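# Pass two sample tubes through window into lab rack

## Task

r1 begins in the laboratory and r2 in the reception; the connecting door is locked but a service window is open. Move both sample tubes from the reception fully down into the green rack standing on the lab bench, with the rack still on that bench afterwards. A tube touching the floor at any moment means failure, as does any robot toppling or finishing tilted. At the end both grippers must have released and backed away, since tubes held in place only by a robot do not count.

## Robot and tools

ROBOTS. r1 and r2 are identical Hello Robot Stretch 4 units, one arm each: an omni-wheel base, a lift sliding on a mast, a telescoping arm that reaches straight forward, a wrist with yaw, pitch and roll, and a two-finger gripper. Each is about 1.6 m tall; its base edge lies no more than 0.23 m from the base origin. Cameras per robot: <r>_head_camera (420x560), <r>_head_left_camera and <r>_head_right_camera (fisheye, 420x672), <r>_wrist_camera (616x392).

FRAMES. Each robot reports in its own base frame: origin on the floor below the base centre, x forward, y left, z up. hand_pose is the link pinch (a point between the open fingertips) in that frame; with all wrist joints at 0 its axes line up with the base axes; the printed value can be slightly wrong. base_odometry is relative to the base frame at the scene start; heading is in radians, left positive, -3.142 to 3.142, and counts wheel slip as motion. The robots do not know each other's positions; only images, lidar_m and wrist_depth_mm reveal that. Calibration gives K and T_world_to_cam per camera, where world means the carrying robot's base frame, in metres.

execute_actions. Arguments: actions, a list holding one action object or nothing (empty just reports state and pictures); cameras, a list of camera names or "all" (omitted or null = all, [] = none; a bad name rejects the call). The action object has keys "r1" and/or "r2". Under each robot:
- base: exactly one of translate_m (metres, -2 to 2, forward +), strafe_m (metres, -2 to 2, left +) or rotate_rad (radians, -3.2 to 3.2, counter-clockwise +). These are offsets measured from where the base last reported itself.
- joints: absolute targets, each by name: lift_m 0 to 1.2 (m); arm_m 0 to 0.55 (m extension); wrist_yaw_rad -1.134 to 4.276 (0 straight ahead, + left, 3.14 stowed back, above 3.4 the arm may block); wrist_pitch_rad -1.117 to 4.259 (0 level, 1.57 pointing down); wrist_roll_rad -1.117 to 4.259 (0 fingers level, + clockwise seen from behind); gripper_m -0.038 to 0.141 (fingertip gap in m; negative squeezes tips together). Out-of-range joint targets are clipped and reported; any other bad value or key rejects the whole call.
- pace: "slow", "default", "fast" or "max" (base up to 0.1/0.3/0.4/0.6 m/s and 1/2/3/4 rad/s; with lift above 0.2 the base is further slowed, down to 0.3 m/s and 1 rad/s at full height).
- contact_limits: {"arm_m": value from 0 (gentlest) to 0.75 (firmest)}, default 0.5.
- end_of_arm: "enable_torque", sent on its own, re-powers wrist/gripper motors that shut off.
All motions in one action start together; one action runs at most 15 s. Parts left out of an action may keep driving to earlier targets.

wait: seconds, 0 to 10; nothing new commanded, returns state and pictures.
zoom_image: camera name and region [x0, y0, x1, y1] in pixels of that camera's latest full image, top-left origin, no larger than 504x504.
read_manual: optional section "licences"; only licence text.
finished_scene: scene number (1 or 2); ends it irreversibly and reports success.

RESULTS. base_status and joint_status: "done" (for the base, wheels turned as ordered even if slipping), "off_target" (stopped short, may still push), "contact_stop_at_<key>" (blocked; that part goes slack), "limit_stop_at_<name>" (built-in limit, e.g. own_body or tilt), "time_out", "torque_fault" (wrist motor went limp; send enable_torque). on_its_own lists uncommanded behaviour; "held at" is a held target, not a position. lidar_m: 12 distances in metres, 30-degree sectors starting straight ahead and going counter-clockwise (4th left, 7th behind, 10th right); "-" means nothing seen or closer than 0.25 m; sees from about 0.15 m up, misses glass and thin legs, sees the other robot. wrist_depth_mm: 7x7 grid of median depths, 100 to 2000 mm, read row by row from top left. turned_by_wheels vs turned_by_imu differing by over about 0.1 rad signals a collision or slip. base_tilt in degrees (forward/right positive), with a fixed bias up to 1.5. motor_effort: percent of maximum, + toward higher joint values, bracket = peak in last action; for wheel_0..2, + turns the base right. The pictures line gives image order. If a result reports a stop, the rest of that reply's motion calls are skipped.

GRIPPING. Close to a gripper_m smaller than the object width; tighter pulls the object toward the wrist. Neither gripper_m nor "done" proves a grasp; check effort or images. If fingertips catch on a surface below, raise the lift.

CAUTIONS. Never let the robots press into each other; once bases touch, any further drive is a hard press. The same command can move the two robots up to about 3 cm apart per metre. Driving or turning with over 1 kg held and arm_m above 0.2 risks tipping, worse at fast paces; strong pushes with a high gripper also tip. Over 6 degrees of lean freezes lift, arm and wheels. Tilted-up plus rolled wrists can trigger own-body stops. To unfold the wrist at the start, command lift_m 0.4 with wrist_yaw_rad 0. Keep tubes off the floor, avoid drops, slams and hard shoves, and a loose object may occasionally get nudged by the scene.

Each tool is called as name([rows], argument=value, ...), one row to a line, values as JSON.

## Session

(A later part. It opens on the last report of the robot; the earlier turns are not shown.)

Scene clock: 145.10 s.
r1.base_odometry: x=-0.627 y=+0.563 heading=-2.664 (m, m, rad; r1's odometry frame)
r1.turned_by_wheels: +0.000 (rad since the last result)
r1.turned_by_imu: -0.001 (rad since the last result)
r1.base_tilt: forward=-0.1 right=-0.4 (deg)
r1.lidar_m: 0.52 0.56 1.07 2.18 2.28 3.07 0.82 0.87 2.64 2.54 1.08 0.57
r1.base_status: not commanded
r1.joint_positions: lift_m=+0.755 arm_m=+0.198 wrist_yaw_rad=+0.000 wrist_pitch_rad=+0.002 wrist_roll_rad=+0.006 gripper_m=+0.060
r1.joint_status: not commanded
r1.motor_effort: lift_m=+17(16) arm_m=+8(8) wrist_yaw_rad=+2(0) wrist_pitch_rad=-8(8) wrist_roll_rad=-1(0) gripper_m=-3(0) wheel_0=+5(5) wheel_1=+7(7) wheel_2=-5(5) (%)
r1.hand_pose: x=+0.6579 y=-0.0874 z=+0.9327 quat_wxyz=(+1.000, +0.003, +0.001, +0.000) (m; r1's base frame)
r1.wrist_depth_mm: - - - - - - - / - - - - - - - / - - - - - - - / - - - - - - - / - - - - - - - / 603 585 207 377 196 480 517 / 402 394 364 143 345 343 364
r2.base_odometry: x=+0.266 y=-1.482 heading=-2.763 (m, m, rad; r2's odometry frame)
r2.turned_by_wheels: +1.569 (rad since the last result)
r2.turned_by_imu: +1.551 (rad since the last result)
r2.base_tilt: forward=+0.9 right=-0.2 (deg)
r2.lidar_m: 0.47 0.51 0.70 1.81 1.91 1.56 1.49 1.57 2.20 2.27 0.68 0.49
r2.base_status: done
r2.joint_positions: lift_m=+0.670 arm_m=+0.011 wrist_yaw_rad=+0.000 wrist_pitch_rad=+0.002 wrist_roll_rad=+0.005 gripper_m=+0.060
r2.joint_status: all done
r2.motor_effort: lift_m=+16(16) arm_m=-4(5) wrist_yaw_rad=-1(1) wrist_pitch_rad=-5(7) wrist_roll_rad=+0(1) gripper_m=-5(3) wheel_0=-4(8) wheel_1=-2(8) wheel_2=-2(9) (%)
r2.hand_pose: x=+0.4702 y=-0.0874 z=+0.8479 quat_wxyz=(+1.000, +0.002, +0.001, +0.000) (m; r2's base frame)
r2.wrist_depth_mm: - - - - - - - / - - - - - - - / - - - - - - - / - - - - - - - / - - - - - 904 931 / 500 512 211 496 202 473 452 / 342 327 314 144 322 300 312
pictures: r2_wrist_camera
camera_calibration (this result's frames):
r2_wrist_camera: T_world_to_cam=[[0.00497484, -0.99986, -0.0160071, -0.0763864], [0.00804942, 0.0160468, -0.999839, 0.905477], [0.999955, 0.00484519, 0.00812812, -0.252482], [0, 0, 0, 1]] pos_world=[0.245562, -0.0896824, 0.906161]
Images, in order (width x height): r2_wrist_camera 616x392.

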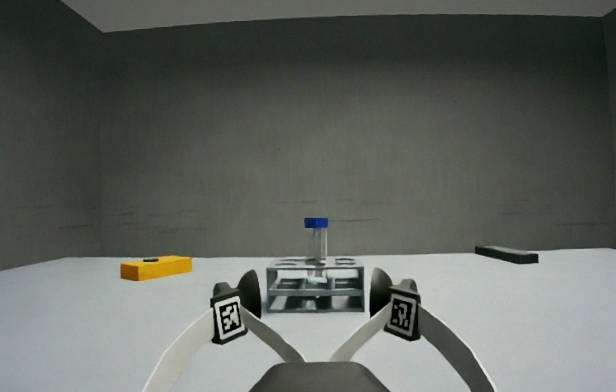

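execute_actions([
  {"r1":{"joints":{"arm_m":0.33,"lift_m":0.748},"pace":"slow"},"r2":{"base":{"strafe_m":-0.013},"joints":{"arm_m":0.29},"pace":"slow"}},
], cameras=["r1_wrist_camera","r2_wrist_camera"])

Scene clock: 152.43 s.
r1.base_odometry: x=-0.627 y=+0.563 heading=-2.664 (m, m, rad; r1's odometry frame)
r1.turned_by_wheels: +0.000 (rad since the last result)
r1.turned_by_imu: -0.002 (rad since the last result)
r1.base_tilt: forward=-0.1 right=-0.2 (deg)
r1.lidar_m: 0.55 0.56 1.09 2.17 2.26 3.06 0.81 0.88 2.62 2.54 1.09 0.55
r1.base_status: not commanded
r1.joint_positions: lift_m=+0.748 arm_m=+0.328 wrist_yaw_rad=+0.000 wrist_pitch_rad=+0.002 wrist_roll_rad=+0.006 gripper_m=+0.060
r1.joint_status: all done
r1.motor_effort: lift_m=+16(15) arm_m=+9(9) wrist_yaw_rad=+1(1) wrist_pitch_rad=-8(8) wrist_roll_rad=-1(0) gripper_m=-3(5) wheel_0=+6(5) wheel_1=+8(7) wheel_2=-4(5) (%)
r1.hand_pose: x=+0.7879 y=-0.0874 z=+0.9257 quat_wxyz=(+1.000, +0.003, +0.001, +0.000) (m; r1's base frame)
r1.wrist_depth_mm: - - - - - - - / - - - - - - - / - - - - - - - / - - - - - - - / - - - - - - - / 574 564 207 246 196 504 496 / 384 375 347 143 242 224 236
r2.base_odometry: x=+0.262 y=-1.470 heading=-2.763 (m, m, rad; r2's odometry frame)
r2.turned_by_wheels: +0.000 (rad since the last result)
r2.turned_by_imu: -0.002 (rad since the last result)
r2.base_tilt: forward=+0.9 right=-0.1 (deg)
r2.lidar_m: 0.46 0.51 0.72 1.82 1.94 1.55 1.49 1.56 2.18 2.23 0.66 0.49
r2.base_status: done
r2.joint_positions: lift_m=+0.670 arm_m=+0.289 wrist_yaw_rad=+0.000 wrist_pitch_rad=+0.002 wrist_roll_rad=+0.005 gripper_m=+0.060
r2.joint_status: all done
r2.motor_effort: lift_m=+16(16) arm_m=+5(5) wrist_yaw_rad=+0(0) wrist_pitch_rad=-6(6) wrist_roll_rad=+0(2) gripper_m=-2(4) wheel_0=+5(7) wheel_1=-4(7) wheel_2=+0(1) (%)
r2.hand_pose: x=+0.7485 y=-0.0874 z=+0.8479 quat_wxyz=(+1.000, +0.002, +0.001, +0.000) (m; r2's base frame)
r2.wrist_depth_mm: - - - - - - - / - - - - - - - / - - - - - - - / - - - - - - - / - - - - - - - / 445 500 212 287 201 469 452 / 338 322 219 144 251 294 306
pictures: r1_wrist_camera, r2_wrist_camera
camera_calibration (this result's frames):
r1_wrist_camera: T_world_to_cam=[[0.015136, -0.998732, -0.0480229, -0.0467154], [-0.0137058, 0.0478167, -0.998762, 0.995643], [0.999792, 0.0157754, -0.0129646, -0.550971], [0, 0, 0, 1]] pos_world=[0.565209, -0.0855727, 0.985024]
r2_wrist_camera: T_world_to_cam=[[0.00489344, -0.99986, -0.0160071, -0.0777336], [0.00805084, 0.0160462, -0.999839, 0.903236], [0.999956, 0.00476378, 0.00812823, -0.530799], [0, 0, 0, 1]] pos_world=[0.523885, -0.0896876, 0.906161]
Images, in order (width x height): r1_wrist_camera 616x392, r2_wrist_camera 616x392.

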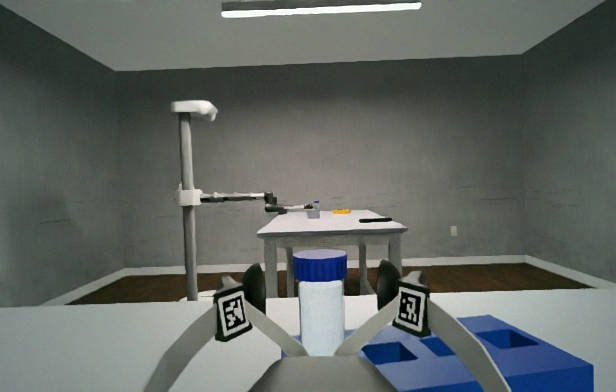

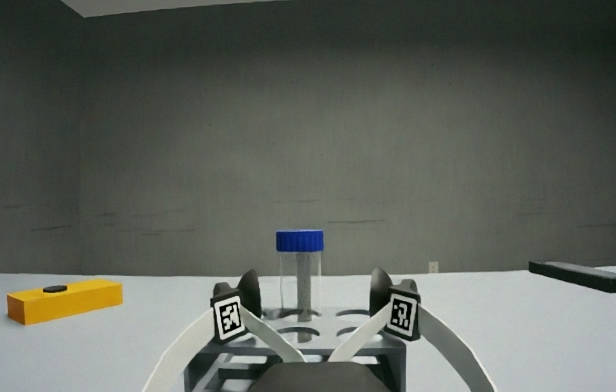

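execute_actions([
  {"r1":{"joints":{"arm_m":0.363,"lift_m":0.742},"pace":"slow"},"r2":{"base":{"strafe_m":0.005},"joints":{"arm_m":0.35},"pace":"slow"}},
], cameras=["r1_wrist_camera","r2_wrist_camera"])

Scene clock: 157.27 s.
r1.base_odometry: x=-0.627 y=+0.563 heading=-2.664 (m, m, rad; r1's odometry frame)
r1.turned_by_wheels: +0.000 (rad since the last result)
r1.turned_by_imu: -0.001 (rad since the last result)
r1.base_tilt: forward=+0.0 right=-0.3 (deg)
r1.lidar_m: 0.53 0.56 1.08 2.18 2.27 3.09 0.81 0.86 2.64 2.55 1.10 0.56
r1.base_status: not commanded
r1.joint_positions: lift_m=+0.742 arm_m=+0.361 wrist_yaw_rad=+0.000 wrist_pitch_rad=+0.002 wrist_roll_rad=+0.006 gripper_m=+0.060
r1.joint_status: all done
r1.motor_effort: lift_m=+16(15) arm_m=+8(8) wrist_yaw_rad=+0(0) wrist_pitch_rad=-7(8) wrist_roll_rad=+1(0) gripper_m=-2(5) wheel_0=+5(6) wheel_1=+8(7) wheel_2=-4(4) (%)
r1.hand_pose: x=+0.8209 y=-0.0874 z=+0.9197 quat_wxyz=(+1.000, +0.003, +0.001, +0.000) (m; r1's base frame)
r1.wrist_depth_mm: - - - - - - - / - - - - - - - / - - - - - - - / - - - - - - - / - - - 1983 - - - / - 535 207 213 196 484 477 / 370 362 336 143 242 211 224
r2.base_odometry: x=+0.264 y=-1.475 heading=-2.763 (m, m, rad; r2's odometry frame)
r2.turned_by_wheels: +0.000 (rad since the last result)
r2.turned_by_imu: -0.001 (rad since the last result)
r2.base_tilt: forward=+0.7 right=-0.2 (deg)
r2.lidar_m: 0.46 0.51 0.71 1.80 1.93 1.54 1.49 1.57 2.22 2.23 0.65 0.50
r2.base_status: done
r2.joint_positions: lift_m=+0.670 arm_m=+0.349 wrist_yaw_rad=+0.000 wrist_pitch_rad=+0.002 wrist_roll_rad=+0.005 gripper_m=+0.060
r2.joint_status: all done
r2.motor_effort: lift_m=+16(16) arm_m=+5(2) wrist_yaw_rad=+0(0) wrist_pitch_rad=-6(5) wrist_roll_rad=+0(2) gripper_m=-3(3) wheel_0=-3(5) wheel_1=+3(7) wheel_2=+0(0) (%)
r2.hand_pose: x=+0.8085 y=-0.0874 z=+0.8479 quat_wxyz=(+1.000, +0.002, +0.001, +0.000) (m; r2's base frame)
r2.wrist_depth_mm: - - - - - - - / - - - - - - - / - - - - - - - / - - - - - - - / - - - - - - - / 427 500 211 492 202 466 449 / 336 320 186 144 195 296 307
pictures: r1_wrist_camera, r2_wrist_camera
camera_calibration (this result's frames):
r1_wrist_camera: T_world_to_cam=[[0.0151355, -0.998732, -0.0480229, -0.047503], [-0.0137055, 0.0478166, -0.998762, 0.990099], [0.999792, 0.015775, -0.0129644, -0.584038], [0, 0, 0, 1]] pos_world=[0.598205, -0.0855727, 0.97902]
r2_wrist_camera: T_world_to_cam=[[0.00488994, -0.99986, -0.016007, -0.0780255], [0.0080509, 0.016046, -0.999839, 0.902753], [0.999956, 0.00476028, 0.00812823, -0.590793], [0, 0, 0, 1]] pos_world=[0.58388, -0.0896878, 0.906161]
Images, in order (width x height): r1_wrist_camera 616x392, r2_wrist_camera 616x392.

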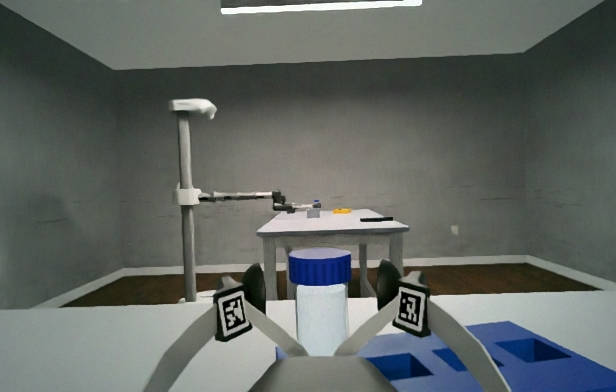

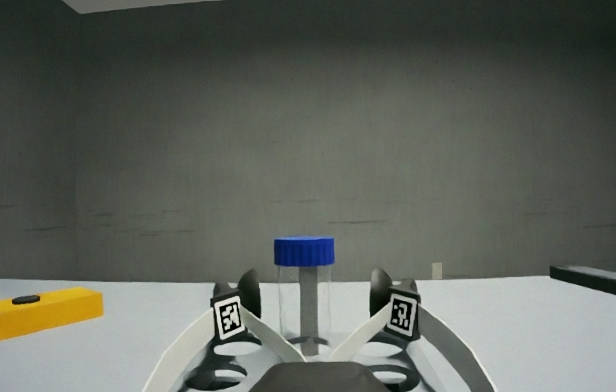

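execute_actions([
  {"r2":{"joints":{"arm_m":0.37},"pace":"slow"},"r1":{"joints":{"lift_m":0.738},"pace":"slow"}},
], cameras=[])

execute_actions([
  {"r1":{"joints":{"gripper_m":0.0}},"r2":{"joints":{"gripper_m":0.0}}},
], cameras=[])

execute_actions([
  {"r1":{"joints":{"lift_m":0.9},"pace":"slow"},"r2":{"joints":{"lift_m":0.9},"pace":"slow"}},
], cameras=["r1_wrist_camera","r2_wrist_camera"])

Scene clock: 162.43 s.
r1.base_odometry: x=-0.627 y=+0.563 heading=-2.664 (m, m, rad; r1's odometry frame)
r1.turned_by_wheels: +0.000 (rad since the last result)
r1.turned_by_imu: -0.001 (rad since the last result)
r1.base_tilt: forward=-0.1 right=-0.4 (deg)
r1.lidar_m: 0.53 0.54 1.07 2.18 2.26 3.06 0.82 0.88 2.62 2.53 1.10 0.57
r1.base_status: not commanded
r1.joint_positions: lift_m=+0.738 arm_m=+0.361 wrist_yaw_rad=+0.000 wrist_pitch_rad=+0.002 wrist_roll_rad=+0.006 gripper_m=+0.060
r1.joint_status: all done
r1.motor_effort: lift_m=+16(20) arm_m=+9(9) wrist_yaw_rad=+1(1) wrist_pitch_rad=-8(8) wrist_roll_rad=-1(1) gripper_m=-4(4) wheel_0=+5(6) wheel_1=+7(7) wheel_2=-4(5) (%)
r1.hand_pose: x=+0.8209 y=-0.0874 z=+0.9157 quat_wxyz=(+1.000, +0.003, +0.001, +0.000) (m; r1's base frame)
r1.wrist_depth_mm: - - - - - - - / - - - - - - - / - - - - - - - / - - - - - - - / - - - 1983 - - - / 544 525 207 207 196 473 462 / 362 353 327 143 231 204 215
r2.base_odometry: x=+0.264 y=-1.475 heading=-2.763 (m, m, rad; r2's odometry frame)
r2.turned_by_wheels: +0.000 (rad since the last result)
r2.turned_by_imu: -0.001 (rad since the last result)
r2.base_tilt: forward=+0.8 right=-0.1 (deg)
r2.lidar_m: 0.48 0.51 0.70 1.81 1.90 1.55 1.49 1.56 2.22 2.25 0.65 0.47
r2.base_status: not commanded
r2.joint_positions: lift_m=+0.670 arm_m=+0.369 wrist_yaw_rad=+0.000 wrist_pitch_rad=+0.002 wrist_roll_rad=+0.005 gripper_m=+0.060
r2.joint_status: all done
r2.motor_effort: lift_m=+16(15) arm_m=+5(4) wrist_yaw_rad=+0(0) wrist_pitch_rad=-6(7) wrist_roll_rad=+1(0) gripper_m=-3(5) wheel_0=-3(4) wheel_1=+3(4) wheel_2=+0(0) (%)
r2.hand_pose: x=+0.8285 y=-0.0874 z=+0.8479 quat_wxyz=(+1.000, +0.002, +0.001, +0.000) (m; r2's base frame)
r2.wrist_depth_mm: - - - - - - - / - - - - - - - / - - - - - - - / - - - - - - - / - - - - - - - / 418 504 211 492 202 469 449 / 338 322 182 144 199 296 306
pictures: none
No camera images: the call's "cameras" was empty. Leave "cameras" out to get every camera's image.

Scene clock: 163.83 s.
r1.base_odometry: x=-0.627 y=+0.563 heading=-2.664 (m, m, rad; r1's odometry frame)
r1.turned_by_wheels: +0.000 (rad since the last result)
r1.turned_by_imu: +0.000 (rad since the last result)
r1.base_tilt: forward=+0.0 right=-0.3 (deg)
r1.lidar_m: 0.52 0.55 1.07 2.17 2.24 3.06 0.83 0.84 2.62 2.54 1.09 0.55
r1.base_status: not commanded
r1.joint_positions: lift_m=+0.738 arm_m=+0.361 wrist_yaw_rad=+0.000 wrist_pitch_rad=+0.003 wrist_roll_rad=+0.006 gripper_m=+0.000
r1.joint_status: all done
r1.motor_effort: lift_m=+16(16) arm_m=+9(8) wrist_yaw_rad=+0(1) wrist_pitch_rad=-10(9) wrist_roll_rad=+1(1) gripper_m=-13(14) wheel_0=+5(5) wheel_1=+7(7) wheel_2=-4(5) (%)
r1.hand_pose: x=+0.8209 y=-0.0874 z=+0.9156 quat_wxyz=(+1.000, +0.003, +0.001, +0.000) (m; r1's base frame)
r1.wrist_depth_mm: - - - - - - - / - - - - - - - / - - - - - - - / - - - - - - - / - - - 1921 - - - / 539 525 194 202 191 473 462 / 359 330 324 150 222 192 214
r2.base_odometry: x=+0.264 y=-1.475 heading=-2.763 (m, m, rad; r2's odometry frame)
r2.turned_by_wheels: +0.000 (rad since the last result)
r2.turned_by_imu: +0.000 (rad since the last result)
r2.base_tilt: forward=+0.8 right=+0.0 (deg)
r2.lidar_m: 0.47 0.49 0.71 1.82 1.95 1.55 1.49 1.58 2.21 2.24 0.65 0.48
r2.base_status: not commanded
r2.joint_positions: lift_m=+0.670 arm_m=+0.369 wrist_yaw_rad=+0.000 wrist_pitch_rad=+0.002 wrist_roll_rad=+0.005 gripper_m=+0.000
r2.joint_status: all done
r2.motor_effort: lift_m=+16(16) arm_m=+5(5) wrist_yaw_rad=-1(0) wrist_pitch_rad=-5(5) wrist_roll_rad=+1(0) gripper_m=-4(7) wheel_0=-4(4) wheel_1=+3(4) wheel_2=+0(0) (%)
r2.hand_pose: x=+0.8286 y=-0.0874 z=+0.8479 quat_wxyz=(+1.000, +0.002, +0.001, +0.000) (m; r2's base frame)
r2.wrist_depth_mm: - - - - - - - / - - - - - - - / - - - - - - - / - - - - - - - / - - - 178 - - - / 415 504 508 198 397 473 452 / 338 332 173 166 190 300 307
pictures: none
No camera images: the call's "cameras" was empty. Leave "cameras" out to get every camera's image.

Scene clock: 166.40 s.
r1.base_odometry: x=-0.627 y=+0.563 heading=-2.664 (m, m, rad; r1's odometry frame)
r1.turned_by_wheels: +0.000 (rad since the last result)
r1.turned_by_imu: -0.001 (rad since the last result)
r1.base_tilt: forward=-0.1 right=-0.3 (deg)
r1.lidar_m: 0.52 0.55 1.08 2.18 2.26 3.07 0.82 0.86 2.65 2.54 1.08 0.56
r1.base_status: not commanded
r1.joint_positions: lift_m=+0.900 arm_m=+0.361 wrist_yaw_rad=+0.000 wrist_pitch_rad=+0.003 wrist_roll_rad=+0.006 gripper_m=+0.000
r1.joint_status: all done
r1.motor_effort: lift_m=+22(26) arm_m=+9(9) wrist_yaw_rad=+2(1) wrist_pitch_rad=-10(10) wrist_roll_rad=-1(1) gripper_m=-13(13) wheel_0=+5(5) wheel_1=+7(8) wheel_2=-5(4) (%)
r1.hand_pose: x=+0.8209 y=-0.0874 z=+1.0770 quat_wxyz=(+1.000, +0.003, +0.002, +0.000) (m; r1's base frame)
r1.wrist_depth_mm: - - - - - - - / - - - - - - - / - - - - - - - / - - - - - - - / - - - 1983 - - - / - - 194 202 190 - - / - - - 151 - - -
r2.base_odometry: x=+0.264 y=-1.475 heading=-2.763 (m, m, rad; r2's odometry frame)
r2.turned_by_wheels: +0.000 (rad since the last result)
r2.turned_by_imu: -0.001 (rad since the last result)
r2.base_tilt: forward=+1.0 right=-0.1 (deg)
r2.lidar_m: 0.46 0.51 0.70 1.82 1.92 1.56 1.50 1.57 2.22 2.23 0.66 0.49
r2.base_status: not commanded
r2.joint_positions: lift_m=+0.900 arm_m=+0.369 wrist_yaw_rad=+0.000 wrist_pitch_rad=+0.002 wrist_roll_rad=+0.005 gripper_m=+0.000
r2.joint_status: all done
r2.motor_effort: lift_m=+24(25) arm_m=+5(5) wrist_yaw_rad=+0(0) wrist_pitch_rad=-5(6) wrist_roll_rad=+0(1) gripper_m=-4(8) wheel_0=-4(4) wheel_1=+4(4) wheel_2=+0(0) (%)
r2.hand_pose: x=+0.8286 y=-0.0874 z=+1.0771 quat_wxyz=(+1.000, +0.002, +0.001, +0.000) (m; r2's base frame)
r2.wrist_depth_mm: - - - - - - - / - - - - - - - / - - - - - - - / - - - - - - - / - - - 174 - - - / - - - 198 - - - / - - - 167 - - -
pictures: r1_wrist_camera, r2_wrist_camera
camera_calibration (this result's frames):
r1_wrist_camera: T_world_to_cam=[[0.0150811, -0.998732, -0.0480346, -0.0398968], [-0.0144953, 0.0478166, -0.998751, 1.14784], [0.999781, 0.0157585, -0.0137558, -0.581157], [0, 0, 0, 1]] pos_world=[0.598269, -0.0855737, 1.13649]
r2_wrist_camera: T_world_to_cam=[[0.00494933, -0.99986, -0.0160069, -0.0744859], [0.00804987, 0.0160464, -0.999839, 1.1318], [0.999955, 0.00481968, 0.00812816, -0.612668], [0, 0, 0, 1]] pos_world=[0.603898, -0.089684, 1.13541]
Images, in order (width x height): r1_wrist_camera 616x392, r2_wrist_camera 616x392.

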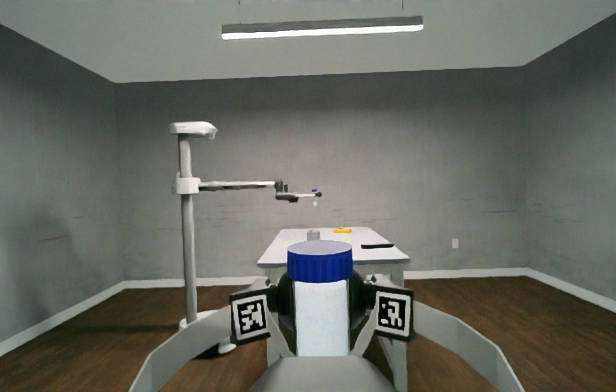

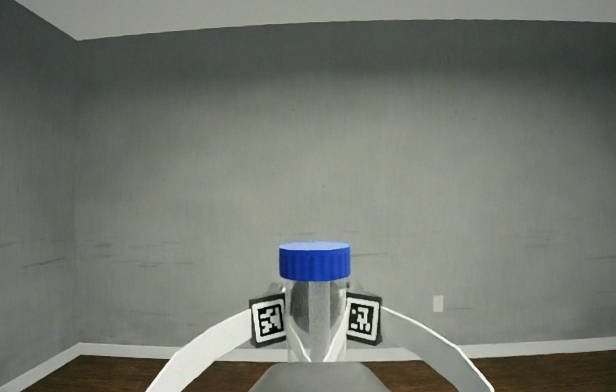

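execute_actions([
  {"r2":{"joints":{"lift_m":0.76},"pace":"slow"},"r1":{"base":{"translate_m":-0.15},"joints":{"arm_m":0.01},"pace":"slow"}},
], cameras=["r2_wrist_camera","r2_head_camera"])

zoom_image(camera="r2_head_camera", region=[190, 290, 300, 380])

Scene clock: 174.33 s.
r1.base_odometry: x=-0.494 y=+0.631 heading=-2.665 (m, m, rad; r1's odometry frame)
r1.turned_by_wheels: -0.001 (rad since the last result)
r1.turned_by_imu: -0.002 (rad since the last result)
r1.base_tilt: forward=-0.3 right=-0.5 (deg)
r1.lidar_m: 0.67 0.73 1.29 2.15 2.28 3.08 0.68 0.71 2.65 2.55 1.31 0.74
r1.base_status: done
r1.joint_positions: lift_m=+0.900 arm_m=+0.012 wrist_yaw_rad=+0.000 wrist_pitch_rad=+0.003 wrist_roll_rad=+0.006 gripper_m=+0.000
r1.joint_status: all done
r1.motor_effort: lift_m=+22(22) arm_m=-9(7) wrist_yaw_rad=+1(1) wrist_pitch_rad=-10(11) wrist_roll_rad=-2(0) gripper_m=-13(12) wheel_0=-6(9) wheel_1=-8(10) wheel_2=+4(8) (%)
r1.hand_pose: x=+0.4709 y=-0.0874 z=+1.0770 quat_wxyz=(+1.000, +0.003, +0.002, +0.000) (m; r1's base frame)
r1.wrist_depth_mm: 715 - - - - - 683 / 707 - - - - - 691 / 707 - - - - - 699 / 707 - - - - - 691 / 707 - - - - - 691 / 707 - 193 202 191 - 707 / 707 683 668 151 668 609 676
r2.base_odometry: x=+0.264 y=-1.475 heading=-2.763 (m, m, rad; r2's odometry frame)
r2.turned_by_wheels: +0.000 (rad since the last result)
r2.turned_by_imu: -0.002 (rad since the last result)
r2.base_tilt: forward=+1.0 right=+0.0 (deg)
r2.lidar_m: 0.45 0.52 0.70 1.82 1.92 1.54 1.48 1.55 2.20 2.25 0.67 0.49
r2.base_status: not commanded
r2.joint_positions: lift_m=+0.760 arm_m=+0.369 wrist_yaw_rad=+0.000 wrist_pitch_rad=+0.002 wrist_roll_rad=+0.005 gripper_m=+0.000
r2.joint_status: all done
r2.motor_effort: lift_m=+15(23) arm_m=+5(5) wrist_yaw_rad=+0(0) wrist_pitch_rad=-6(7) wrist_roll_rad=+0(1) gripper_m=-7(7) wheel_0=-3(4) wheel_1=+3(3) wheel_2=+0(0) (%)
r2.hand_pose: x=+0.8286 y=-0.0874 z=+0.9379 quat_wxyz=(+1.000, +0.002, +0.001, +0.000) (m; r2's base frame)
r2.wrist_depth_mm: - - - - - - - / - - - - - - - / - - - - - - - / - - - - - - - / - - - 174 - - - / - - - 198 - - - / 549 549 334 167 484 484 512
pictures: r2_head_camera, r2_wrist_camera
camera_calibration (this result's frames):
r2_wrist_camera: T_world_to_cam=[[0.00494944, -0.99986, -0.016007, -0.0767142], [0.00804986, 0.0160466, -0.999839, 0.992613], [0.999955, 0.00481979, 0.00812815, -0.611538], [0, 0, 0, 1]] pos_world=[0.6039, -0.089684, 0.996196]
Images, in order (width x height): r2_head_camera 420x560, r2_wrist_camera 616x392.

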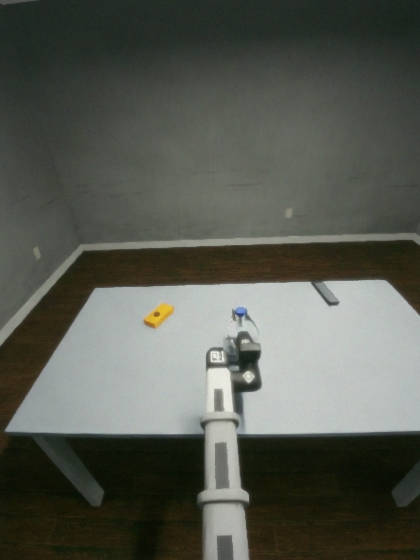

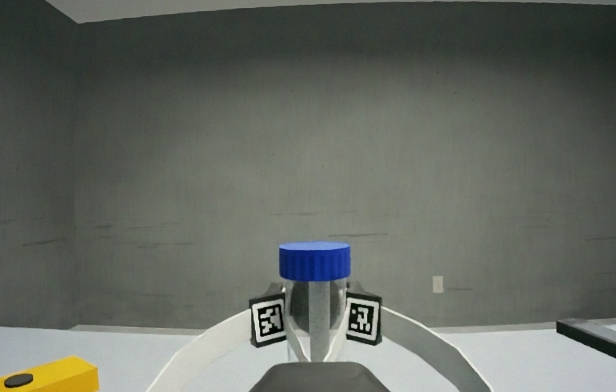

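Region (190, 290, 300, 380) of r2_head_camera's 420x560 image, scaled by 4.582, with more detail than that image has; it fills the top 412 rows of this view, and the rest is white.

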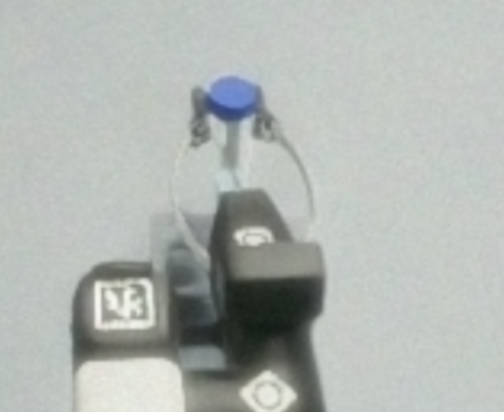

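execute_actions([
  {"r2":{"joints":{"lift_m":0.72},"pace":"slow"},"r1":{"base":{"rotate_rad":-2.42},"pace":"slow"}},
], cameras=["r1_head_camera"])

execute_actions([
  {"r2":{"joints":{"lift_m":0.68},"pace":"slow"}},
], cameras=["r2_wrist_camera"])

Scene clock: 181.67 s.
r1.base_odometry: x=-0.493 y=+0.631 heading=+1.200 (m, m, rad; r1's odometry frame)
r1.turned_by_wheels: -2.419 (rad since the last result)
r1.turned_by_imu: -2.400 (rad since the last result)
r1.base_tilt: forward=-0.1 right=-0.4 (deg)
r1.lidar_m: 0.77 2.54 2.13 0.84 0.69 0.69 0.78 1.64 2.18 2.46 0.70 0.67
r1.base_status: done
r1.joint_positions: lift_m=+0.900 arm_m=+0.012 wrist_yaw_rad=+0.000 wrist_pitch_rad=+0.003 wrist_roll_rad=+0.006 gripper_m=+0.000
r1.joint_status: not commanded
r1.motor_effort: lift_m=+22(22) arm_m=-9(9) wrist_yaw_rad=+1(1) wrist_pitch_rad=-11(11) wrist_roll_rad=+1(1) gripper_m=-15(13) wheel_0=+4(6) wheel_1=+9(12) wheel_2=+4(8) (%)
r1.hand_pose: x=+0.4709 y=-0.0874 z=+1.0770 quat_wxyz=(+1.000, +0.003, +0.002, +0.000) (m; r1's base frame)
r1.wrist_depth_mm: - - - - - - - / - - - - - - - / - - - - - - - / - - - - - - - / - - - - - - - / - - 193 202 190 1160 1138 / - - - 151 788 699 798
r2.base_odometry: x=+0.264 y=-1.475 heading=-2.763 (m, m, rad; r2's odometry frame)
r2.turned_by_wheels: +0.000 (rad since the last result)
r2.turned_by_imu: -0.002 (rad since the last result)
r2.base_tilt: forward=+0.8 right=-0.3 (deg)
r2.lidar_m: 0.46 0.51 0.72 1.82 1.93 1.55 1.49 1.58 2.20 2.23 0.66 0.50
r2.base_status: not commanded
r2.joint_positions: lift_m=+0.720 arm_m=+0.369 wrist_yaw_rad=+0.000 wrist_pitch_rad=+0.002 wrist_roll_rad=+0.005 gripper_m=+0.000
r2.joint_status: all done
r2.motor_effort: lift_m=+15(17) arm_m=+5(5) wrist_yaw_rad=-1(0) wrist_pitch_rad=-5(6) wrist_roll_rad=+1(0) gripper_m=-8(5) wheel_0=-4(4) wheel_1=+4(3) wheel_2=+0(0) (%)
r2.hand_pose: x=+0.8286 y=-0.0874 z=+0.8979 quat_wxyz=(+1.000, +0.002, +0.001, +0.000) (m; r2's base frame)
r2.wrist_depth_mm: - - - - - - - / - - - - - - - / - - - - - - - / - - - - - - - / - - - 174 - - - / - - - 198 535 - 585 / 410 439 291 167 399 404 424
pictures: r1_head_camera
Images, in order (width x height): r1_head_camera 420x560.

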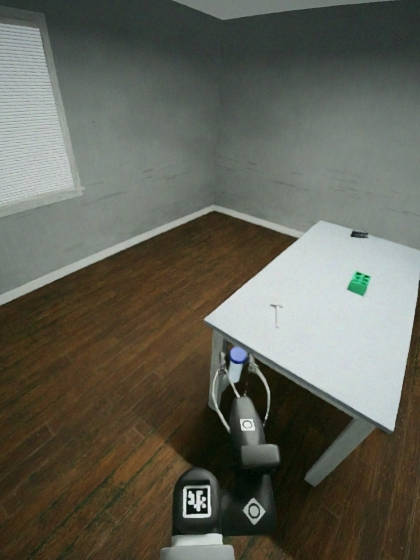

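Scene clock: 182.83 s.
r1.base_odometry: x=-0.493 y=+0.631 heading=+1.200 (m, m, rad; r1's odometry frame)
r1.turned_by_wheels: +0.000 (rad since the last result)
r1.turned_by_imu: +0.000 (rad since the last result)
r1.base_tilt: forward=+0.0 right=-0.3 (deg)
r1.lidar_m: 0.77 2.55 2.14 0.85 0.67 0.68 0.75 1.61 2.19 2.46 0.69 0.68
r1.base_status: not commanded
r1.joint_positions: lift_m=+0.900 arm_m=+0.012 wrist_yaw_rad=+0.000 wrist_pitch_rad=+0.003 wrist_roll_rad=+0.006 gripper_m=+0.000
r1.joint_status: not commanded
r1.motor_effort: lift_m=+22(22) arm_m=-9(8) wrist_yaw_rad=+1(1) wrist_pitch_rad=-10(10) wrist_roll_rad=+1(1) gripper_m=-13(12) wheel_0=+4(4) wheel_1=+9(9) wheel_2=+5(4) (%)
r1.hand_pose: x=+0.4709 y=-0.0874 z=+1.0770 quat_wxyz=(+1.000, +0.003, +0.002, +0.000) (m; r1's base frame)
r1.wrist_depth_mm: - - - - - - - / - - - - - - - / - - - - - - - / - - - - - - - / - - - - - - - / - - 193 202 190 1182 1138 / - - - 151 788 707 798
r2.base_odometry: x=+0.264 y=-1.475 heading=-2.763 (m, m, rad; r2's odometry frame)
r2.turned_by_wheels: +0.000 (rad since the last result)
r2.turned_by_imu: +0.000 (rad since the last result)
r2.base_tilt: forward=+0.7 right=-0.1 (deg)
r2.lidar_m: 0.45 0.51 0.71 1.81 1.88 1.53 1.49 1.57 2.19 2.24 0.66 0.49
r2.base_status: not commanded
r2.joint_positions: lift_m=+0.680 arm_m=+0.369 wrist_yaw_rad=+0.000 wrist_pitch_rad=+0.002 wrist_roll_rad=+0.005 gripper_m=+0.000
r2.joint_status: all done
r2.motor_effort: lift_m=+15(14) arm_m=+5(5) wrist_yaw_rad=+0(1) wrist_pitch_rad=-7(5) wrist_roll_rad=-1(2) gripper_m=-3(5) wheel_0=-4(4) wheel_1=+4(4) wheel_2=+0(0) (%)
r2.hand_pose: x=+0.8286 y=-0.0874 z=+0.8579 quat_wxyz=(+1.000, +0.002, +0.001, +0.000) (m; r2's base frame)
r2.wrist_depth_mm: - - - - - - - / - - - - - - - / - - - - - - - / - - - - - - - / - - - 174 - - - / 430 535 539 199 424 504 484 / 359 355 186 167 190 322 338
pictures: r2_wrist_camera
camera_calibration (this result's frames):
r2_wrist_camera: T_world_to_cam=[[0.00494956, -0.99986, -0.016007, -0.0779949], [0.00804997, 0.0160466, -0.999839, 0.912621], [0.999955, 0.00481991, 0.00812827, -0.61089], [0, 0, 0, 1]] pos_world=[0.603902, -0.089684, 0.916191]
Images, in order (width x height): r2_wrist_camera 616x392.

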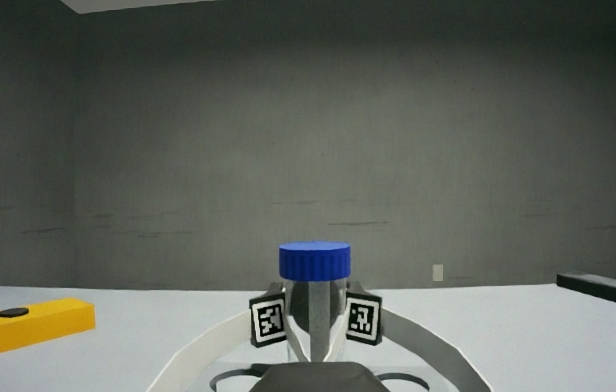

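Reinserted smoothly. Open, back off, regrip.

execute_actions([
  {"r2":{"joints":{"lift_m":0.672,"gripper_m":0.06},"pace":"slow"}},
], cameras=[])

execute_actions([
  {"r2":{"joints":{"arm_m":0.335,"lift_m":0.67},"pace":"slow"}},
], cameras=["r2_wrist_camera"])

Scene clock: 188.33 s.
r1.base_odometry: x=-0.493 y=+0.631 heading=+1.200 (m, m, rad; r1's odometry frame)
r1.turned_by_wheels: +0.000 (rad since the last result)
r1.turned_by_imu: -0.001 (rad since the last result)
r1.base_tilt: forward=-0.1 right=-0.5 (deg)
r1.lidar_m: 0.78 2.53 2.12 0.86 0.68 0.68 0.77 1.62 2.17 2.46 0.66 0.67
r1.base_status: not commanded
r1.joint_positions: lift_m=+0.900 arm_m=+0.012 wrist_yaw_rad=+0.000 wrist_pitch_rad=+0.003 wrist_roll_rad=+0.006 gripper_m=+0.000
r1.joint_status: not commanded
r1.motor_effort: lift_m=+22(22) arm_m=-9(9) wrist_yaw_rad=+1(0) wrist_pitch_rad=-11(11) wrist_roll_rad=+0(1) gripper_m=-11(13) wheel_0=+5(4) wheel_1=+9(9) wheel_2=+4(5) (%)
r1.hand_pose: x=+0.4709 y=-0.0874 z=+1.0770 quat_wxyz=(+1.000, +0.003, +0.002, +0.000) (m; r1's base frame)
r1.wrist_depth_mm: - - - - - - - / - - - - - - - / - - - - - - - / - - - - - - - / - - - - - - - / - - 193 202 190 1182 1138 / - - - 151 798 699 798
r2.base_odometry: x=+0.264 y=-1.475 heading=-2.763 (m, m, rad; r2's odometry frame)
r2.turned_by_wheels: +0.000 (rad since the last result)
r2.turned_by_imu: -0.001 (rad since the last result)
r2.base_tilt: forward=+0.9 right=-0.1 (deg)
r2.lidar_m: 0.47 0.51 0.72 1.82 1.93 1.54 1.48 1.59 2.22 2.23 0.66 0.50
r2.base_status: not commanded
r2.joint_positions: lift_m=+0.672 arm_m=+0.369 wrist_yaw_rad=+0.000 wrist_pitch_rad=+0.002 wrist_roll_rad=+0.005 gripper_m=+0.060
r2.joint_status: all done
r2.motor_effort: lift_m=+15(15) arm_m=+5(5) wrist_yaw_rad=-1(1) wrist_pitch_rad=-6(6) wrist_roll_rad=-1(1) gripper_m=-4(6) wheel_0=-3(4) wheel_1=+3(3) wheel_2=+0(0) (%)
r2.hand_pose: x=+0.8286 y=-0.0874 z=+0.8499 quat_wxyz=(+1.000, +0.002, +0.001, +0.000) (m; r2's base frame)
r2.wrist_depth_mm: - - - - - - - / - - - - - - - / - - - - - - - / - - - - - - - / - - - 175 - - - / 418 512 211 504 201 480 459 / 342 325 206 144 200 298 310
pictures: none
No camera images: the call's "cameras" was empty. Leave "cameras" out to get every camera's image.

Scene clock: 189.80 s.
r1.base_odometry: x=-0.493 y=+0.631 heading=+1.200 (m, m, rad; r1's odometry frame)
r1.turned_by_wheels: +0.000 (rad since the last result)
r1.turned_by_imu: +0.000 (rad since the last result)
r1.base_tilt: forward=-0.1 right=-0.3 (deg)
r1.lidar_m: 0.77 2.54 2.10 0.87 0.68 0.68 0.80 1.64 2.18 2.44 0.69 0.67
r1.base_status: not commanded
r1.joint_positions: lift_m=+0.900 arm_m=+0.012 wrist_yaw_rad=+0.000 wrist_pitch_rad=+0.003 wrist_roll_rad=+0.006 gripper_m=+0.000
r1.joint_status: not commanded
r1.motor_effort: lift_m=+22(22) arm_m=-9(8) wrist_yaw_rad=+1(1) wrist_pitch_rad=-10(10) wrist_roll_rad=+0(0) gripper_m=-14(13) wheel_0=+5(4) wheel_1=+9(9) wheel_2=+4(4) (%)
r1.hand_pose: x=+0.4709 y=-0.0874 z=+1.0770 quat_wxyz=(+1.000, +0.003, +0.002, +0.000) (m; r1's base frame)
r1.wrist_depth_mm: - - - - - - - / - - - - - - - / - - - - - - - / - - - - - - - / - - - - - - - / - - 193 202 190 1160 1138 / - - - 151 798 699 788
r2.base_odometry: x=+0.264 y=-1.475 heading=-2.763 (m, m, rad; r2's odometry frame)
r2.turned_by_wheels: +0.000 (rad since the last result)
r2.turned_by_imu: +0.000 (rad since the last result)
r2.base_tilt: forward=+0.8 right=-0.2 (deg)
r2.lidar_m: 0.48 0.49 0.71 1.82 1.92 1.57 1.49 1.56 2.18 2.26 0.67 0.49
r2.base_status: not commanded
r2.joint_positions: lift_m=+0.670 arm_m=+0.336 wrist_yaw_rad=+0.000 wrist_pitch_rad=+0.002 wrist_roll_rad=+0.005 gripper_m=+0.060
r2.joint_status: all done
r2.motor_effort: lift_m=+15(16) arm_m=-5(2) wrist_yaw_rad=+0(0) wrist_pitch_rad=-6(6) wrist_roll_rad=+0(0) gripper_m=-3(1) wheel_0=-3(4) wheel_1=+4(4) wheel_2=+0(0) (%)
r2.hand_pose: x=+0.7953 y=-0.0874 z=+0.8479 quat_wxyz=(+1.000, +0.002, +0.001, +0.000) (m; r2's base frame)
r2.wrist_depth_mm: - - - - - - - / - - - - - - - / - - - - - - - / - - - - - - - / - - - - - - - / 427 477 210 496 202 466 449 / 338 322 195 144 196 296 307
pictures: r2_wrist_camera
camera_calibration (this result's frames):
r2_wrist_camera: T_world_to_cam=[[0.00494937, -0.99986, -0.0160069, -0.0779902], [0.00804987, 0.0160465, -0.999839, 0.902889], [0.999955, 0.00481972, 0.00812816, -0.577504], [0, 0, 0, 1]] pos_world=[0.570596, -0.089684, 0.906189]
Images, in order (width x height): r2_wrist_camera 616x392.

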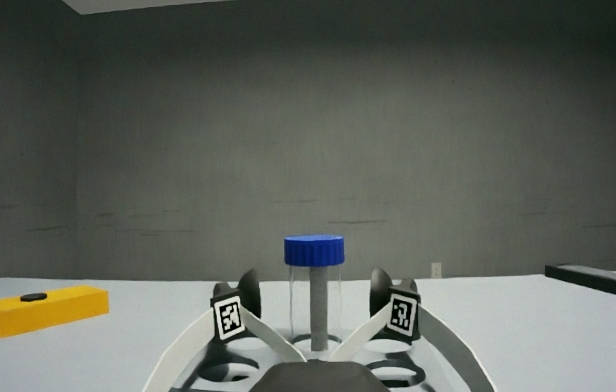

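execute_actions([
  {"r2":{"joints":{"gripper_m":0.0}},"r1":{"base":{"rotate_rad":0.85},"pace":"slow"}},
], cameras=["r2_wrist_camera"])

execute_actions([
  {"r2":{"joints":{"lift_m":0.9},"pace":"slow"},"r1":{"base":{"translate_m":-0.62}}},
], cameras=["r2_wrist_camera","r1_head_camera"])

Scene clock: 203.17 s.
r1.base_odometry: x=-0.494 y=+0.631 heading=+2.048 (m, m, rad; r1's odometry frame)
r1.turned_by_wheels: +0.849 (rad since the last result)
r1.turned_by_imu: +0.840 (rad since the last result)
r1.base_tilt: forward=+0.0 right=-0.3 (deg)
r1.lidar_m: 2.53 1.32 0.71 0.67 0.72 1.29 2.16 2.28 0.70 0.65 0.68 2.61
r1.base_status: done
r1.joint_positions: lift_m=+0.900 arm_m=+0.012 wrist_yaw_rad=+0.000 wrist_pitch_rad=+0.003 wrist_roll_rad=+0.006 gripper_m=+0.000
r1.joint_status: not commanded
r1.motor_effort: lift_m=+21(22) arm_m=-8(8) wrist_yaw_rad=+1(1) wrist_pitch_rad=-11(10) wrist_roll_rad=-1(0) gripper_m=-14(13) wheel_0=-6(9) wheel_1=-8(9) wheel_2=-4(8) (%)
r1.hand_pose: x=+0.4709 y=-0.0874 z=+1.0771 quat_wxyz=(+1.000, +0.003, +0.002, +0.000) (m; r1's base frame)
r1.wrist_depth_mm: 1537 - - - - - - / 1537 - - - - - - / 1499 - - - - - - / 1499 - - - - - - / 1499 - - - - - - / 1499 - 193 201 190 - - / 1464 1921 - 151 - - -
r2.base_odometry: x=+0.264 y=-1.475 heading=-2.763 (m, m, rad; r2's odometry frame)
r2.turned_by_wheels: +0.000 (rad since the last result)
r2.turned_by_imu: -0.001 (rad since the last result)
r2.base_tilt: forward=+0.9 right=-0.1 (deg)
r2.lidar_m: 0.47 0.50 0.72 1.81 1.92 1.54 1.48 1.56 2.21 2.25 0.66 0.47
r2.base_status: not commanded
r2.joint_positions: lift_m=+0.670 arm_m=+0.336 wrist_yaw_rad=+0.000 wrist_pitch_rad=+0.002 wrist_roll_rad=+0.005 gripper_m=+0.000
r2.joint_status: all done
r2.motor_effort: lift_m=+15(15) arm_m=-5(5) wrist_yaw_rad=+0(0) wrist_pitch_rad=-5(6) wrist_roll_rad=+0(2) gripper_m=-16(14) wheel_0=-4(4) wheel_1=+4(3) wheel_2=+0(1) (%)
r2.hand_pose: x=+0.7953 y=-0.0874 z=+0.8479 quat_wxyz=(+1.000, +0.002, +0.001, +0.000) (m; r2's base frame)
r2.wrist_depth_mm: - - - - - - - / - - - - - - - / - - - - - - - / - - - - - - - / - - - - - - - / 424 477 210 222 186 469 449 / 336 315 186 199 181 224 307
pictures: r2_wrist_camera
camera_calibration (this result's frames):
r2_wrist_camera: T_world_to_cam=[[0.00494962, -0.99986, -0.016007, -0.0779903], [0.00804998, 0.0160465, -0.999839, 0.902889], [0.999955, 0.00481997, 0.00812828, -0.577504], [0, 0, 0, 1]] pos_world=[0.570596, -0.089684, 0.906189]
Images, in order (width x height): r2_wrist_camera 616x392.

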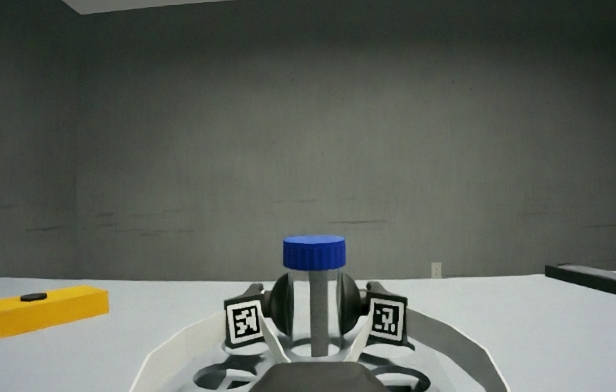

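Scene clock: 206.70 s.
r1.base_odometry: x=-0.209 y=+0.081 heading=+2.048 (m, m, rad; r1's odometry frame)
r1.turned_by_wheels: -0.001 (rad since the last result)
r1.turned_by_imu: +0.001 (rad since the last result)
r1.base_tilt: forward=-0.2 right=-0.3 (deg)
r1.lidar_m: 3.15 0.98 0.71 0.89 0.94 1.28 1.55 1.62 2.21 1.73 0.81 0.98
r1.base_status: done
r1.joint_positions: lift_m=+0.900 arm_m=+0.012 wrist_yaw_rad=+0.000 wrist_pitch_rad=+0.003 wrist_roll_rad=+0.006 gripper_m=+0.000
r1.joint_status: not commanded
r1.motor_effort: lift_m=+21(22) arm_m=-8(9) wrist_yaw_rad=+1(1) wrist_pitch_rad=-10(11) wrist_roll_rad=-3(0) gripper_m=-12(12) wheel_0=-4(9) wheel_1=-6(12) wheel_2=+0(11) (%)
r1.hand_pose: x=+0.4709 y=-0.0874 z=+1.0771 quat_wxyz=(+1.000, +0.003, +0.002, +0.000) (m; r1's base frame)
r1.wrist_depth_mm: 1537 - - - - - - / 1537 - - - - - - / 1499 - - - - - - / 1499 - - - - - - / 1499 - - - - - - / 1464 - 193 202 190 - - / 1464 1863 - 151 - - -
r2.base_odometry: x=+0.264 y=-1.475 heading=-2.763 (m, m, rad; r2's odometry frame)
r2.turned_by_wheels: +0.000 (rad since the last result)
r2.turned_by_imu: -0.001 (rad since the last result)
r2.base_tilt: forward=+0.8 right=-0.2 (deg)
r2.lidar_m: 0.46 0.51 0.67 1.82 1.92 1.54 1.49 1.57 2.21 2.23 0.65 0.50
r2.base_status: not commanded
r2.joint_positions: lift_m=+0.900 arm_m=+0.336 wrist_yaw_rad=+0.000 wrist_pitch_rad=+0.002 wrist_roll_rad=+0.005 gripper_m=+0.000
r2.joint_status: all done
r2.motor_effort: lift_m=+25(27) arm_m=-5(5) wrist_yaw_rad=+0(1) wrist_pitch_rad=-5(5) wrist_roll_rad=+0(0) gripper_m=-16(14) wheel_0=-4(3) wheel_1=+4(3) wheel_2=+0(0) (%)
r2.hand_pose: x=+0.7953 y=-0.0874 z=+1.0771 quat_wxyz=(+1.000, +0.002, +0.001, +0.000) (m; r2's base frame)
r2.wrist_depth_mm: - - - - - - - / - - - - - - - / - - - - - - - / - - - - - - - / - - - - - - - / - - 211 221 186 - - / - - - - - - -
pictures: r1_head_camera, r2_wrist_camera
camera_calibration (this result's frames):
r2_wrist_camera: T_world_to_cam=[[0.00494945, -0.99986, -0.0160071, -0.0743209], [0.00804987, 0.0160466, -0.999839, 1.13207], [0.999955, 0.0048198, 0.00812816, -0.579364], [0, 0, 0, 1]] pos_world=[0.570593, -0.089684, 1.13541]
Images, in order (width x height): r1_head_camera 420x560, r2_wrist_camera 616x392.

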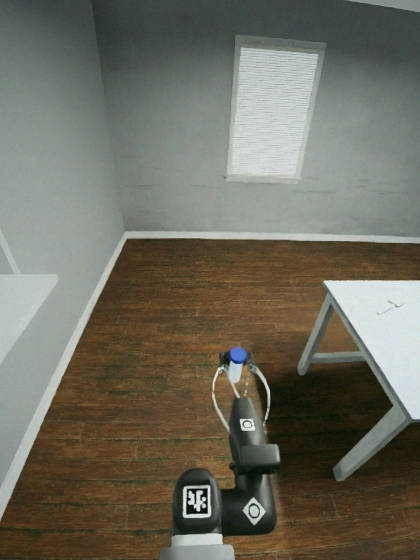

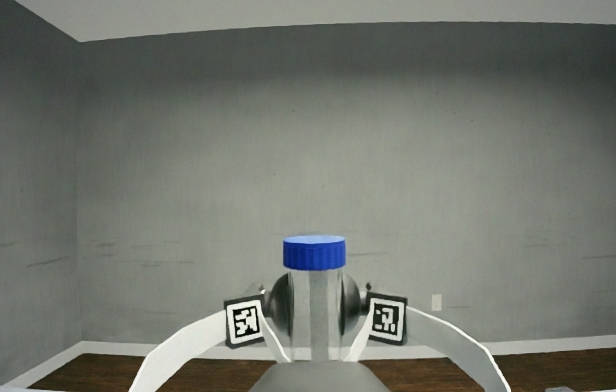

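execute_actions([
  {"r2":{"base":{"rotate_rad":-1.57},"joints":{"arm_m":0.01},"pace":"slow"},"r1":{"base":{"strafe_m":-1.36}}},
], cameras=["r1_head_camera"])

zoom_image(camera="r1_head_camera", region=[150, 290, 290, 400])

execute_actions([
  {"r2":{"base":{"translate_m":1.44}}},
], cameras=[])

execute_actions([
  {"r2":{"base":{"strafe_m":0.8}}},
], cameras=[])

execute_actions([
  {"r2":{"base":{"translate_m":0.2},"pace":"slow"}},
], cameras=["r2_head_camera"])

zoom_image(camera="r2_head_camera", region=[160, 260, 300, 360])

Scene clock: 218.57 s.
r1.base_odometry: x=+0.999 y=+0.705 heading=+2.047 (m, m, rad; r1's odometry frame)
r1.turned_by_wheels: +0.000 (rad since the last result)
r1.turned_by_imu: -0.006 (rad since the last result)
r1.base_tilt: forward=-0.2 right=-0.4 (deg)
r1.lidar_m: 0.41 0.44 0.61 2.05 2.23 1.62 1.54 1.60 2.11 2.02 0.62 0.44
r1.base_status: done
r1.joint_positions: lift_m=+0.900 arm_m=+0.012 wrist_yaw_rad=+0.000 wrist_pitch_rad=+0.003 wrist_roll_rad=+0.006 gripper_m=+0.000
r1.joint_status: not commanded
r1.motor_effort: lift_m=+21(21) arm_m=-8(8) wrist_yaw_rad=+1(1) wrist_pitch_rad=-11(11) wrist_roll_rad=+2(1) gripper_m=-10(14) wheel_0=+3(11) wheel_1=-7(14) wheel_2=+0(2) (%)
r1.hand_pose: x=+0.4709 y=-0.0874 z=+1.0771 quat_wxyz=(+1.000, +0.003, +0.002, +0.000) (m; r1's base frame)
r1.wrist_depth_mm: - - - - - - - / - - - - - - - / - - - - - - - / - - - - - - - / - - - - - - - / - - 193 202 190 - - / 891 798 798 151 798 723 798
r2.base_odometry: x=+0.264 y=-1.475 heading=+1.951 (m, m, rad; r2's odometry frame)
r2.turned_by_wheels: -1.569 (rad since the last result)
r2.turned_by_imu: -1.554 (rad since the last result)
r2.base_tilt: forward=+0.9 right=-0.1 (deg)
r2.lidar_m: 2.25 0.66 0.49 0.46 0.50 0.71 1.80 1.92 1.52 1.47 1.56 2.20
r2.base_status: done
r2.joint_positions: lift_m=+0.900 arm_m=+0.011 wrist_yaw_rad=+0.000 wrist_pitch_rad=+0.002 wrist_roll_rad=+0.005 gripper_m=+0.000
r2.joint_status: all done
r2.motor_effort: lift_m=+25(25) arm_m=-5(3) wrist_yaw_rad=+0(1) wrist_pitch_rad=-7(6) wrist_roll_rad=+1(1) gripper_m=-17(14) wheel_0=+5(7) wheel_1=+4(9) wheel_2=+3(8) (%)
r2.hand_pose: x=+0.4702 y=-0.0874 z=+1.0771 quat_wxyz=(+1.000, +0.002, +0.001, +0.000) (m; r2's base frame)
r2.wrist_depth_mm: - - - - - - - / - - - - - - - / - - - - - - - / - - - - - - - / - - - - - - - / - - 211 222 186 - - / - - - - - - -
pictures: r1_head_camera
Images, in order (width x height): r1_head_camera 420x560.

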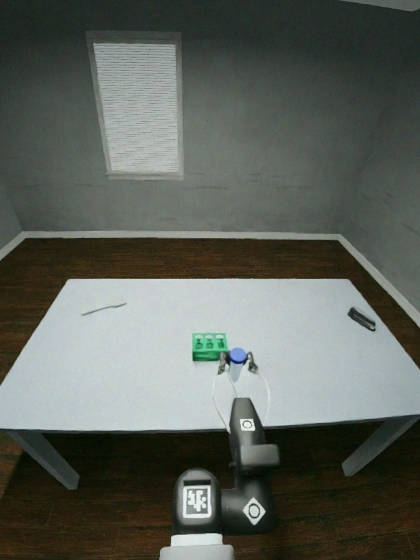

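Region (150, 290, 290, 400) of r1_head_camera's 420x560 image, scaled by 3.600, with more detail than that image has; it fills the top 396 rows of this view, and the rest is white.

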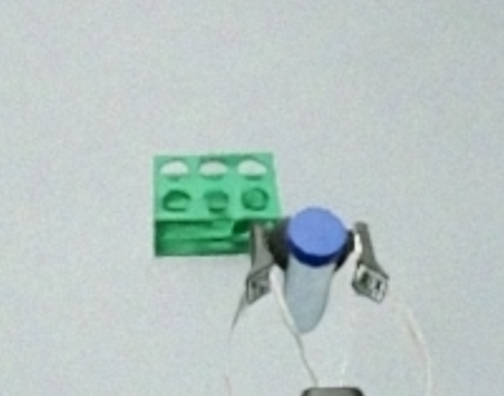

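Scene clock: 224.83 s.
r1.base_odometry: x=+0.999 y=+0.705 heading=+2.047 (m, m, rad; r1's odometry frame)
r1.turned_by_wheels: +0.000 (rad since the last result)
r1.turned_by_imu: -0.002 (rad since the last result)
r1.base_tilt: forward=-0.1 right=-0.3 (deg)
r1.lidar_m: 0.41 0.45 0.60 2.08 2.22 1.61 1.54 1.61 2.11 2.02 0.60 0.44
r1.base_status: not commanded
r1.joint_positions: lift_m=+0.900 arm_m=+0.012 wrist_yaw_rad=+0.000 wrist_pitch_rad=+0.003 wrist_roll_rad=+0.006 gripper_m=+0.000
r1.joint_status: not commanded
r1.motor_effort: lift_m=+21(21) arm_m=-8(8) wrist_yaw_rad=+1(2) wrist_pitch_rad=-11(11) wrist_roll_rad=+1(0) gripper_m=-14(13) wheel_0=+2(3) wheel_1=-7(7) wheel_2=+0(0) (%)
r1.hand_pose: x=+0.4709 y=-0.0874 z=+1.0771 quat_wxyz=(+1.000, +0.003, +0.002, +0.000) (m; r1's base frame)
r1.wrist_depth_mm: - - - - - - - / - - - - - - - / - - - - - - - / - - - - - - - / - - - - - - - / - - 193 202 191 - - / 878 798 798 151 798 723 798
r2.base_odometry: x=-0.271 y=-0.137 heading=+1.951 (m, m, rad; r2's odometry frame)
r2.turned_by_wheels: +0.001 (rad since the last result)
r2.turned_by_imu: -0.006 (rad since the last result)
r2.base_tilt: forward=+0.9 right=-0.1 (deg)
r2.lidar_m: 0.92 0.84 1.15 3.18 0.80 0.74 2.06 2.13 1.56 1.49 1.36 1.04
r2.base_status: done
r2.joint_positions: lift_m=+0.900 arm_m=+0.011 wrist_yaw_rad=+0.000 wrist_pitch_rad=+0.002 wrist_roll_rad=+0.005 gripper_m=+0.000
r2.joint_status: not commanded
r2.motor_effort: lift_m=+24(25) arm_m=-5(5) wrist_yaw_rad=+0(0) wrist_pitch_rad=-6(7) wrist_roll_rad=+1(1) gripper_m=-16(15) wheel_0=+4(9) wheel_1=+2(8) wheel_2=+1(13) (%)
r2.hand_pose: x=+0.4702 y=-0.0874 z=+1.0772 quat_wxyz=(+1.000, +0.002, +0.001, +0.000) (m; r2's base frame)
r2.wrist_depth_mm: 917 891 788 809 778 741 741 / - - 778 788 798 750 750 / - - 788 788 788 750 750 / - - 798 788 759 741 732 / - - 788 788 778 750 741 / 1098 1098 210 222 186 732 741 / 759 707 778 500 778 732 741
pictures: none
No camera images: the call's "cameras" was empty. Leave "cameras" out to get every camera's image.

Scene clock: 228.83 s.
r1.base_odometry: x=+0.999 y=+0.705 heading=+2.047 (m, m, rad; r1's odometry frame)
r1.turned_by_wheels: +0.000 (rad since the last result)
r1.turned_by_imu: -0.001 (rad since the last result)
r1.base_tilt: forward=-0.2 right=-0.3 (deg)
r1.lidar_m: 0.39 0.43 0.59 2.07 2.23 1.62 1.53 1.63 2.13 2.00 0.62 0.45
r1.base_status: not commanded
r1.joint_positions: lift_m=+0.900 arm_m=+0.012 wrist_yaw_rad=+0.000 wrist_pitch_rad=+0.003 wrist_roll_rad=+0.006 gripper_m=+0.000
r1.joint_status: not commanded
r1.motor_effort: lift_m=+21(21) arm_m=-8(9) wrist_yaw_rad=+1(1) wrist_pitch_rad=-11(10) wrist_roll_rad=+0(1) gripper_m=-11(13) wheel_0=+2(3) wheel_1=-7(7) wheel_2=+0(0) (%)
r1.hand_pose: x=+0.4709 y=-0.0874 z=+1.0771 quat_wxyz=(+1.000, +0.003, +0.002, +0.000) (m; r1's base frame)
r1.wrist_depth_mm: - - - - - - - / - - - - - - - / - - - - - - - / - - - - - - - / - - - - - - - / - - 193 202 190 - - / 878 788 798 151 798 723 798
r2.base_odometry: x=-1.014 y=-0.434 heading=+1.951 (m, m, rad; r2's odometry frame)
r2.turned_by_wheels: +0.000 (rad since the last result)
r2.turned_by_imu: +0.000 (rad since the last result)
r2.base_tilt: forward=+0.8 right=+0.0 (deg)
r2.lidar_m: 0.79 0.85 1.54 2.38 2.53 0.56 0.55 0.58 2.35 2.29 1.45 0.83
r2.base_status: done
r2.joint_positions: lift_m=+0.900 arm_m=+0.011 wrist_yaw_rad=+0.000 wrist_pitch_rad=+0.002 wrist_roll_rad=+0.005 gripper_m=+0.000
r2.joint_status: not commanded
r2.motor_effort: lift_m=+24(24) arm_m=-5(4) wrist_yaw_rad=+0(0) wrist_pitch_rad=-6(6) wrist_roll_rad=-3(0) gripper_m=-14(15) wheel_0=-2(11) wheel_1=+3(12) wheel_2=+0(0) (%)
r2.hand_pose: x=+0.4702 y=-0.0874 z=+1.0772 quat_wxyz=(+1.000, +0.002, +0.001, +0.000) (m; r2's base frame)
r2.wrist_depth_mm: 842 854 - - - - 778 / 842 878 - - - - 788 / 831 878 - - - - 768 / 842 866 - - - - 768 / 831 866 - - - - 778 / 809 842 211 222 186 946 778 / 831 707 676 473 699 627 723
pictures: none
No camera images: the call's "cameras" was empty. Leave "cameras" out to get every camera's image.

Scene clock: 232.10 s.
r1.base_odometry: x=+0.999 y=+0.705 heading=+2.047 (m, m, rad; r1's odometry frame)
r1.turned_by_wheels: +0.000 (rad since the last result)
r1.turned_by_imu: -0.001 (rad since the last result)
r1.base_tilt: forward=-0.1 right=-0.3 (deg)
r1.lidar_m: 0.39 0.43 0.61 2.05 2.23 1.62 1.54 1.60 2.12 2.01 0.59 0.45
r1.base_status: not commanded
r1.joint_positions: lift_m=+0.900 arm_m=+0.012 wrist_yaw_rad=+0.000 wrist_pitch_rad=+0.003 wrist_roll_rad=+0.006 gripper_m=+0.000
r1.joint_status: not commanded
r1.motor_effort: lift_m=+21(21) arm_m=-8(8) wrist_yaw_rad=+1(0) wrist_pitch_rad=-10(10) wrist_roll_rad=+1(1) gripper_m=-13(11) wheel_0=+3(3) wheel_1=-7(7) wheel_2=+0(0) (%)
r1.hand_pose: x=+0.4709 y=-0.0874 z=+1.0771 quat_wxyz=(+1.000, +0.003, +0.002, +0.000) (m; r1's base frame)
r1.wrist_depth_mm: - - - - - - - / - - - - - - - / - - - - - - - / - - - - - - - / - - - - - - - / - - 193 202 190 - - / 891 798 798 151 798 723 798
r2.base_odometry: x=-1.088 y=-0.249 heading=+1.952 (m, m, rad; r2's odometry frame)
r2.turned_by_wheels: +0.000 (rad since the last result)
r2.turned_by_imu: -0.001 (rad since the last result)
r2.base_tilt: forward=+0.6 right=-0.1 (deg)
r2.lidar_m: 0.59 0.65 1.23 2.39 2.52 0.77 0.74 0.78 2.40 2.28 1.16 0.65
r2.base_status: done
r2.joint_positions: lift_m=+0.900 arm_m=+0.011 wrist_yaw_rad=+0.000 wrist_pitch_rad=+0.002 wrist_roll_rad=+0.005 gripper_m=+0.000
r2.joint_status: not commanded
r2.motor_effort: lift_m=+24(24) arm_m=-5(4) wrist_yaw_rad=+0(0) wrist_pitch_rad=-5(4) wrist_roll_rad=-1(1) gripper_m=-15(13) wheel_0=+4(7) wheel_1=+4(6) wheel_2=-3(7) (%)
r2.hand_pose: x=+0.4702 y=-0.0874 z=+1.0772 quat_wxyz=(+1.000, +0.002, +0.001, +0.000) (m; r2's base frame)
r2.wrist_depth_mm: 634 - - - - - 707 / 640 - - - - - 699 / 634 - - - - - - / 634 - - - - - - / 634 - - - - - - / 627 - 211 221 186 - - / 621 699 640 430 683 627 654
pictures: r2_head_camera
Images, in order (width x height): r2_head_camera 420x560.

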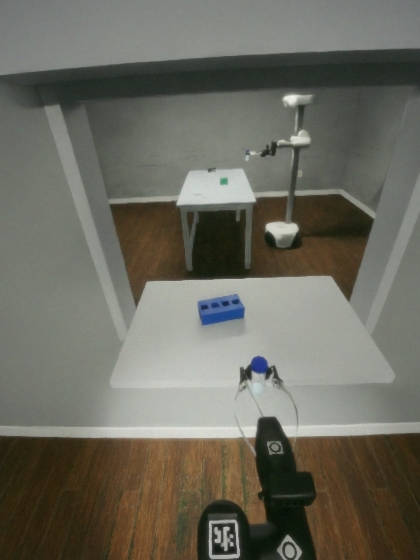

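Region (160, 260, 300, 360) of r2_head_camera's 420x560 image, scaled by 3.600, with more detail than that image has; it fills the top 360 rows of this view, and the rest is white.

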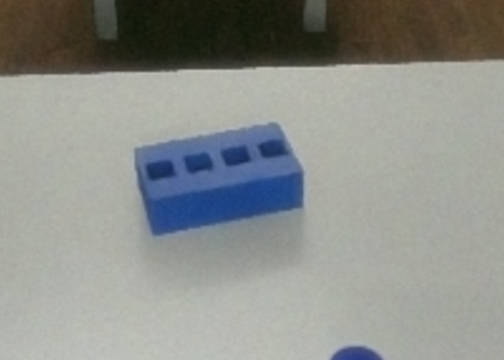

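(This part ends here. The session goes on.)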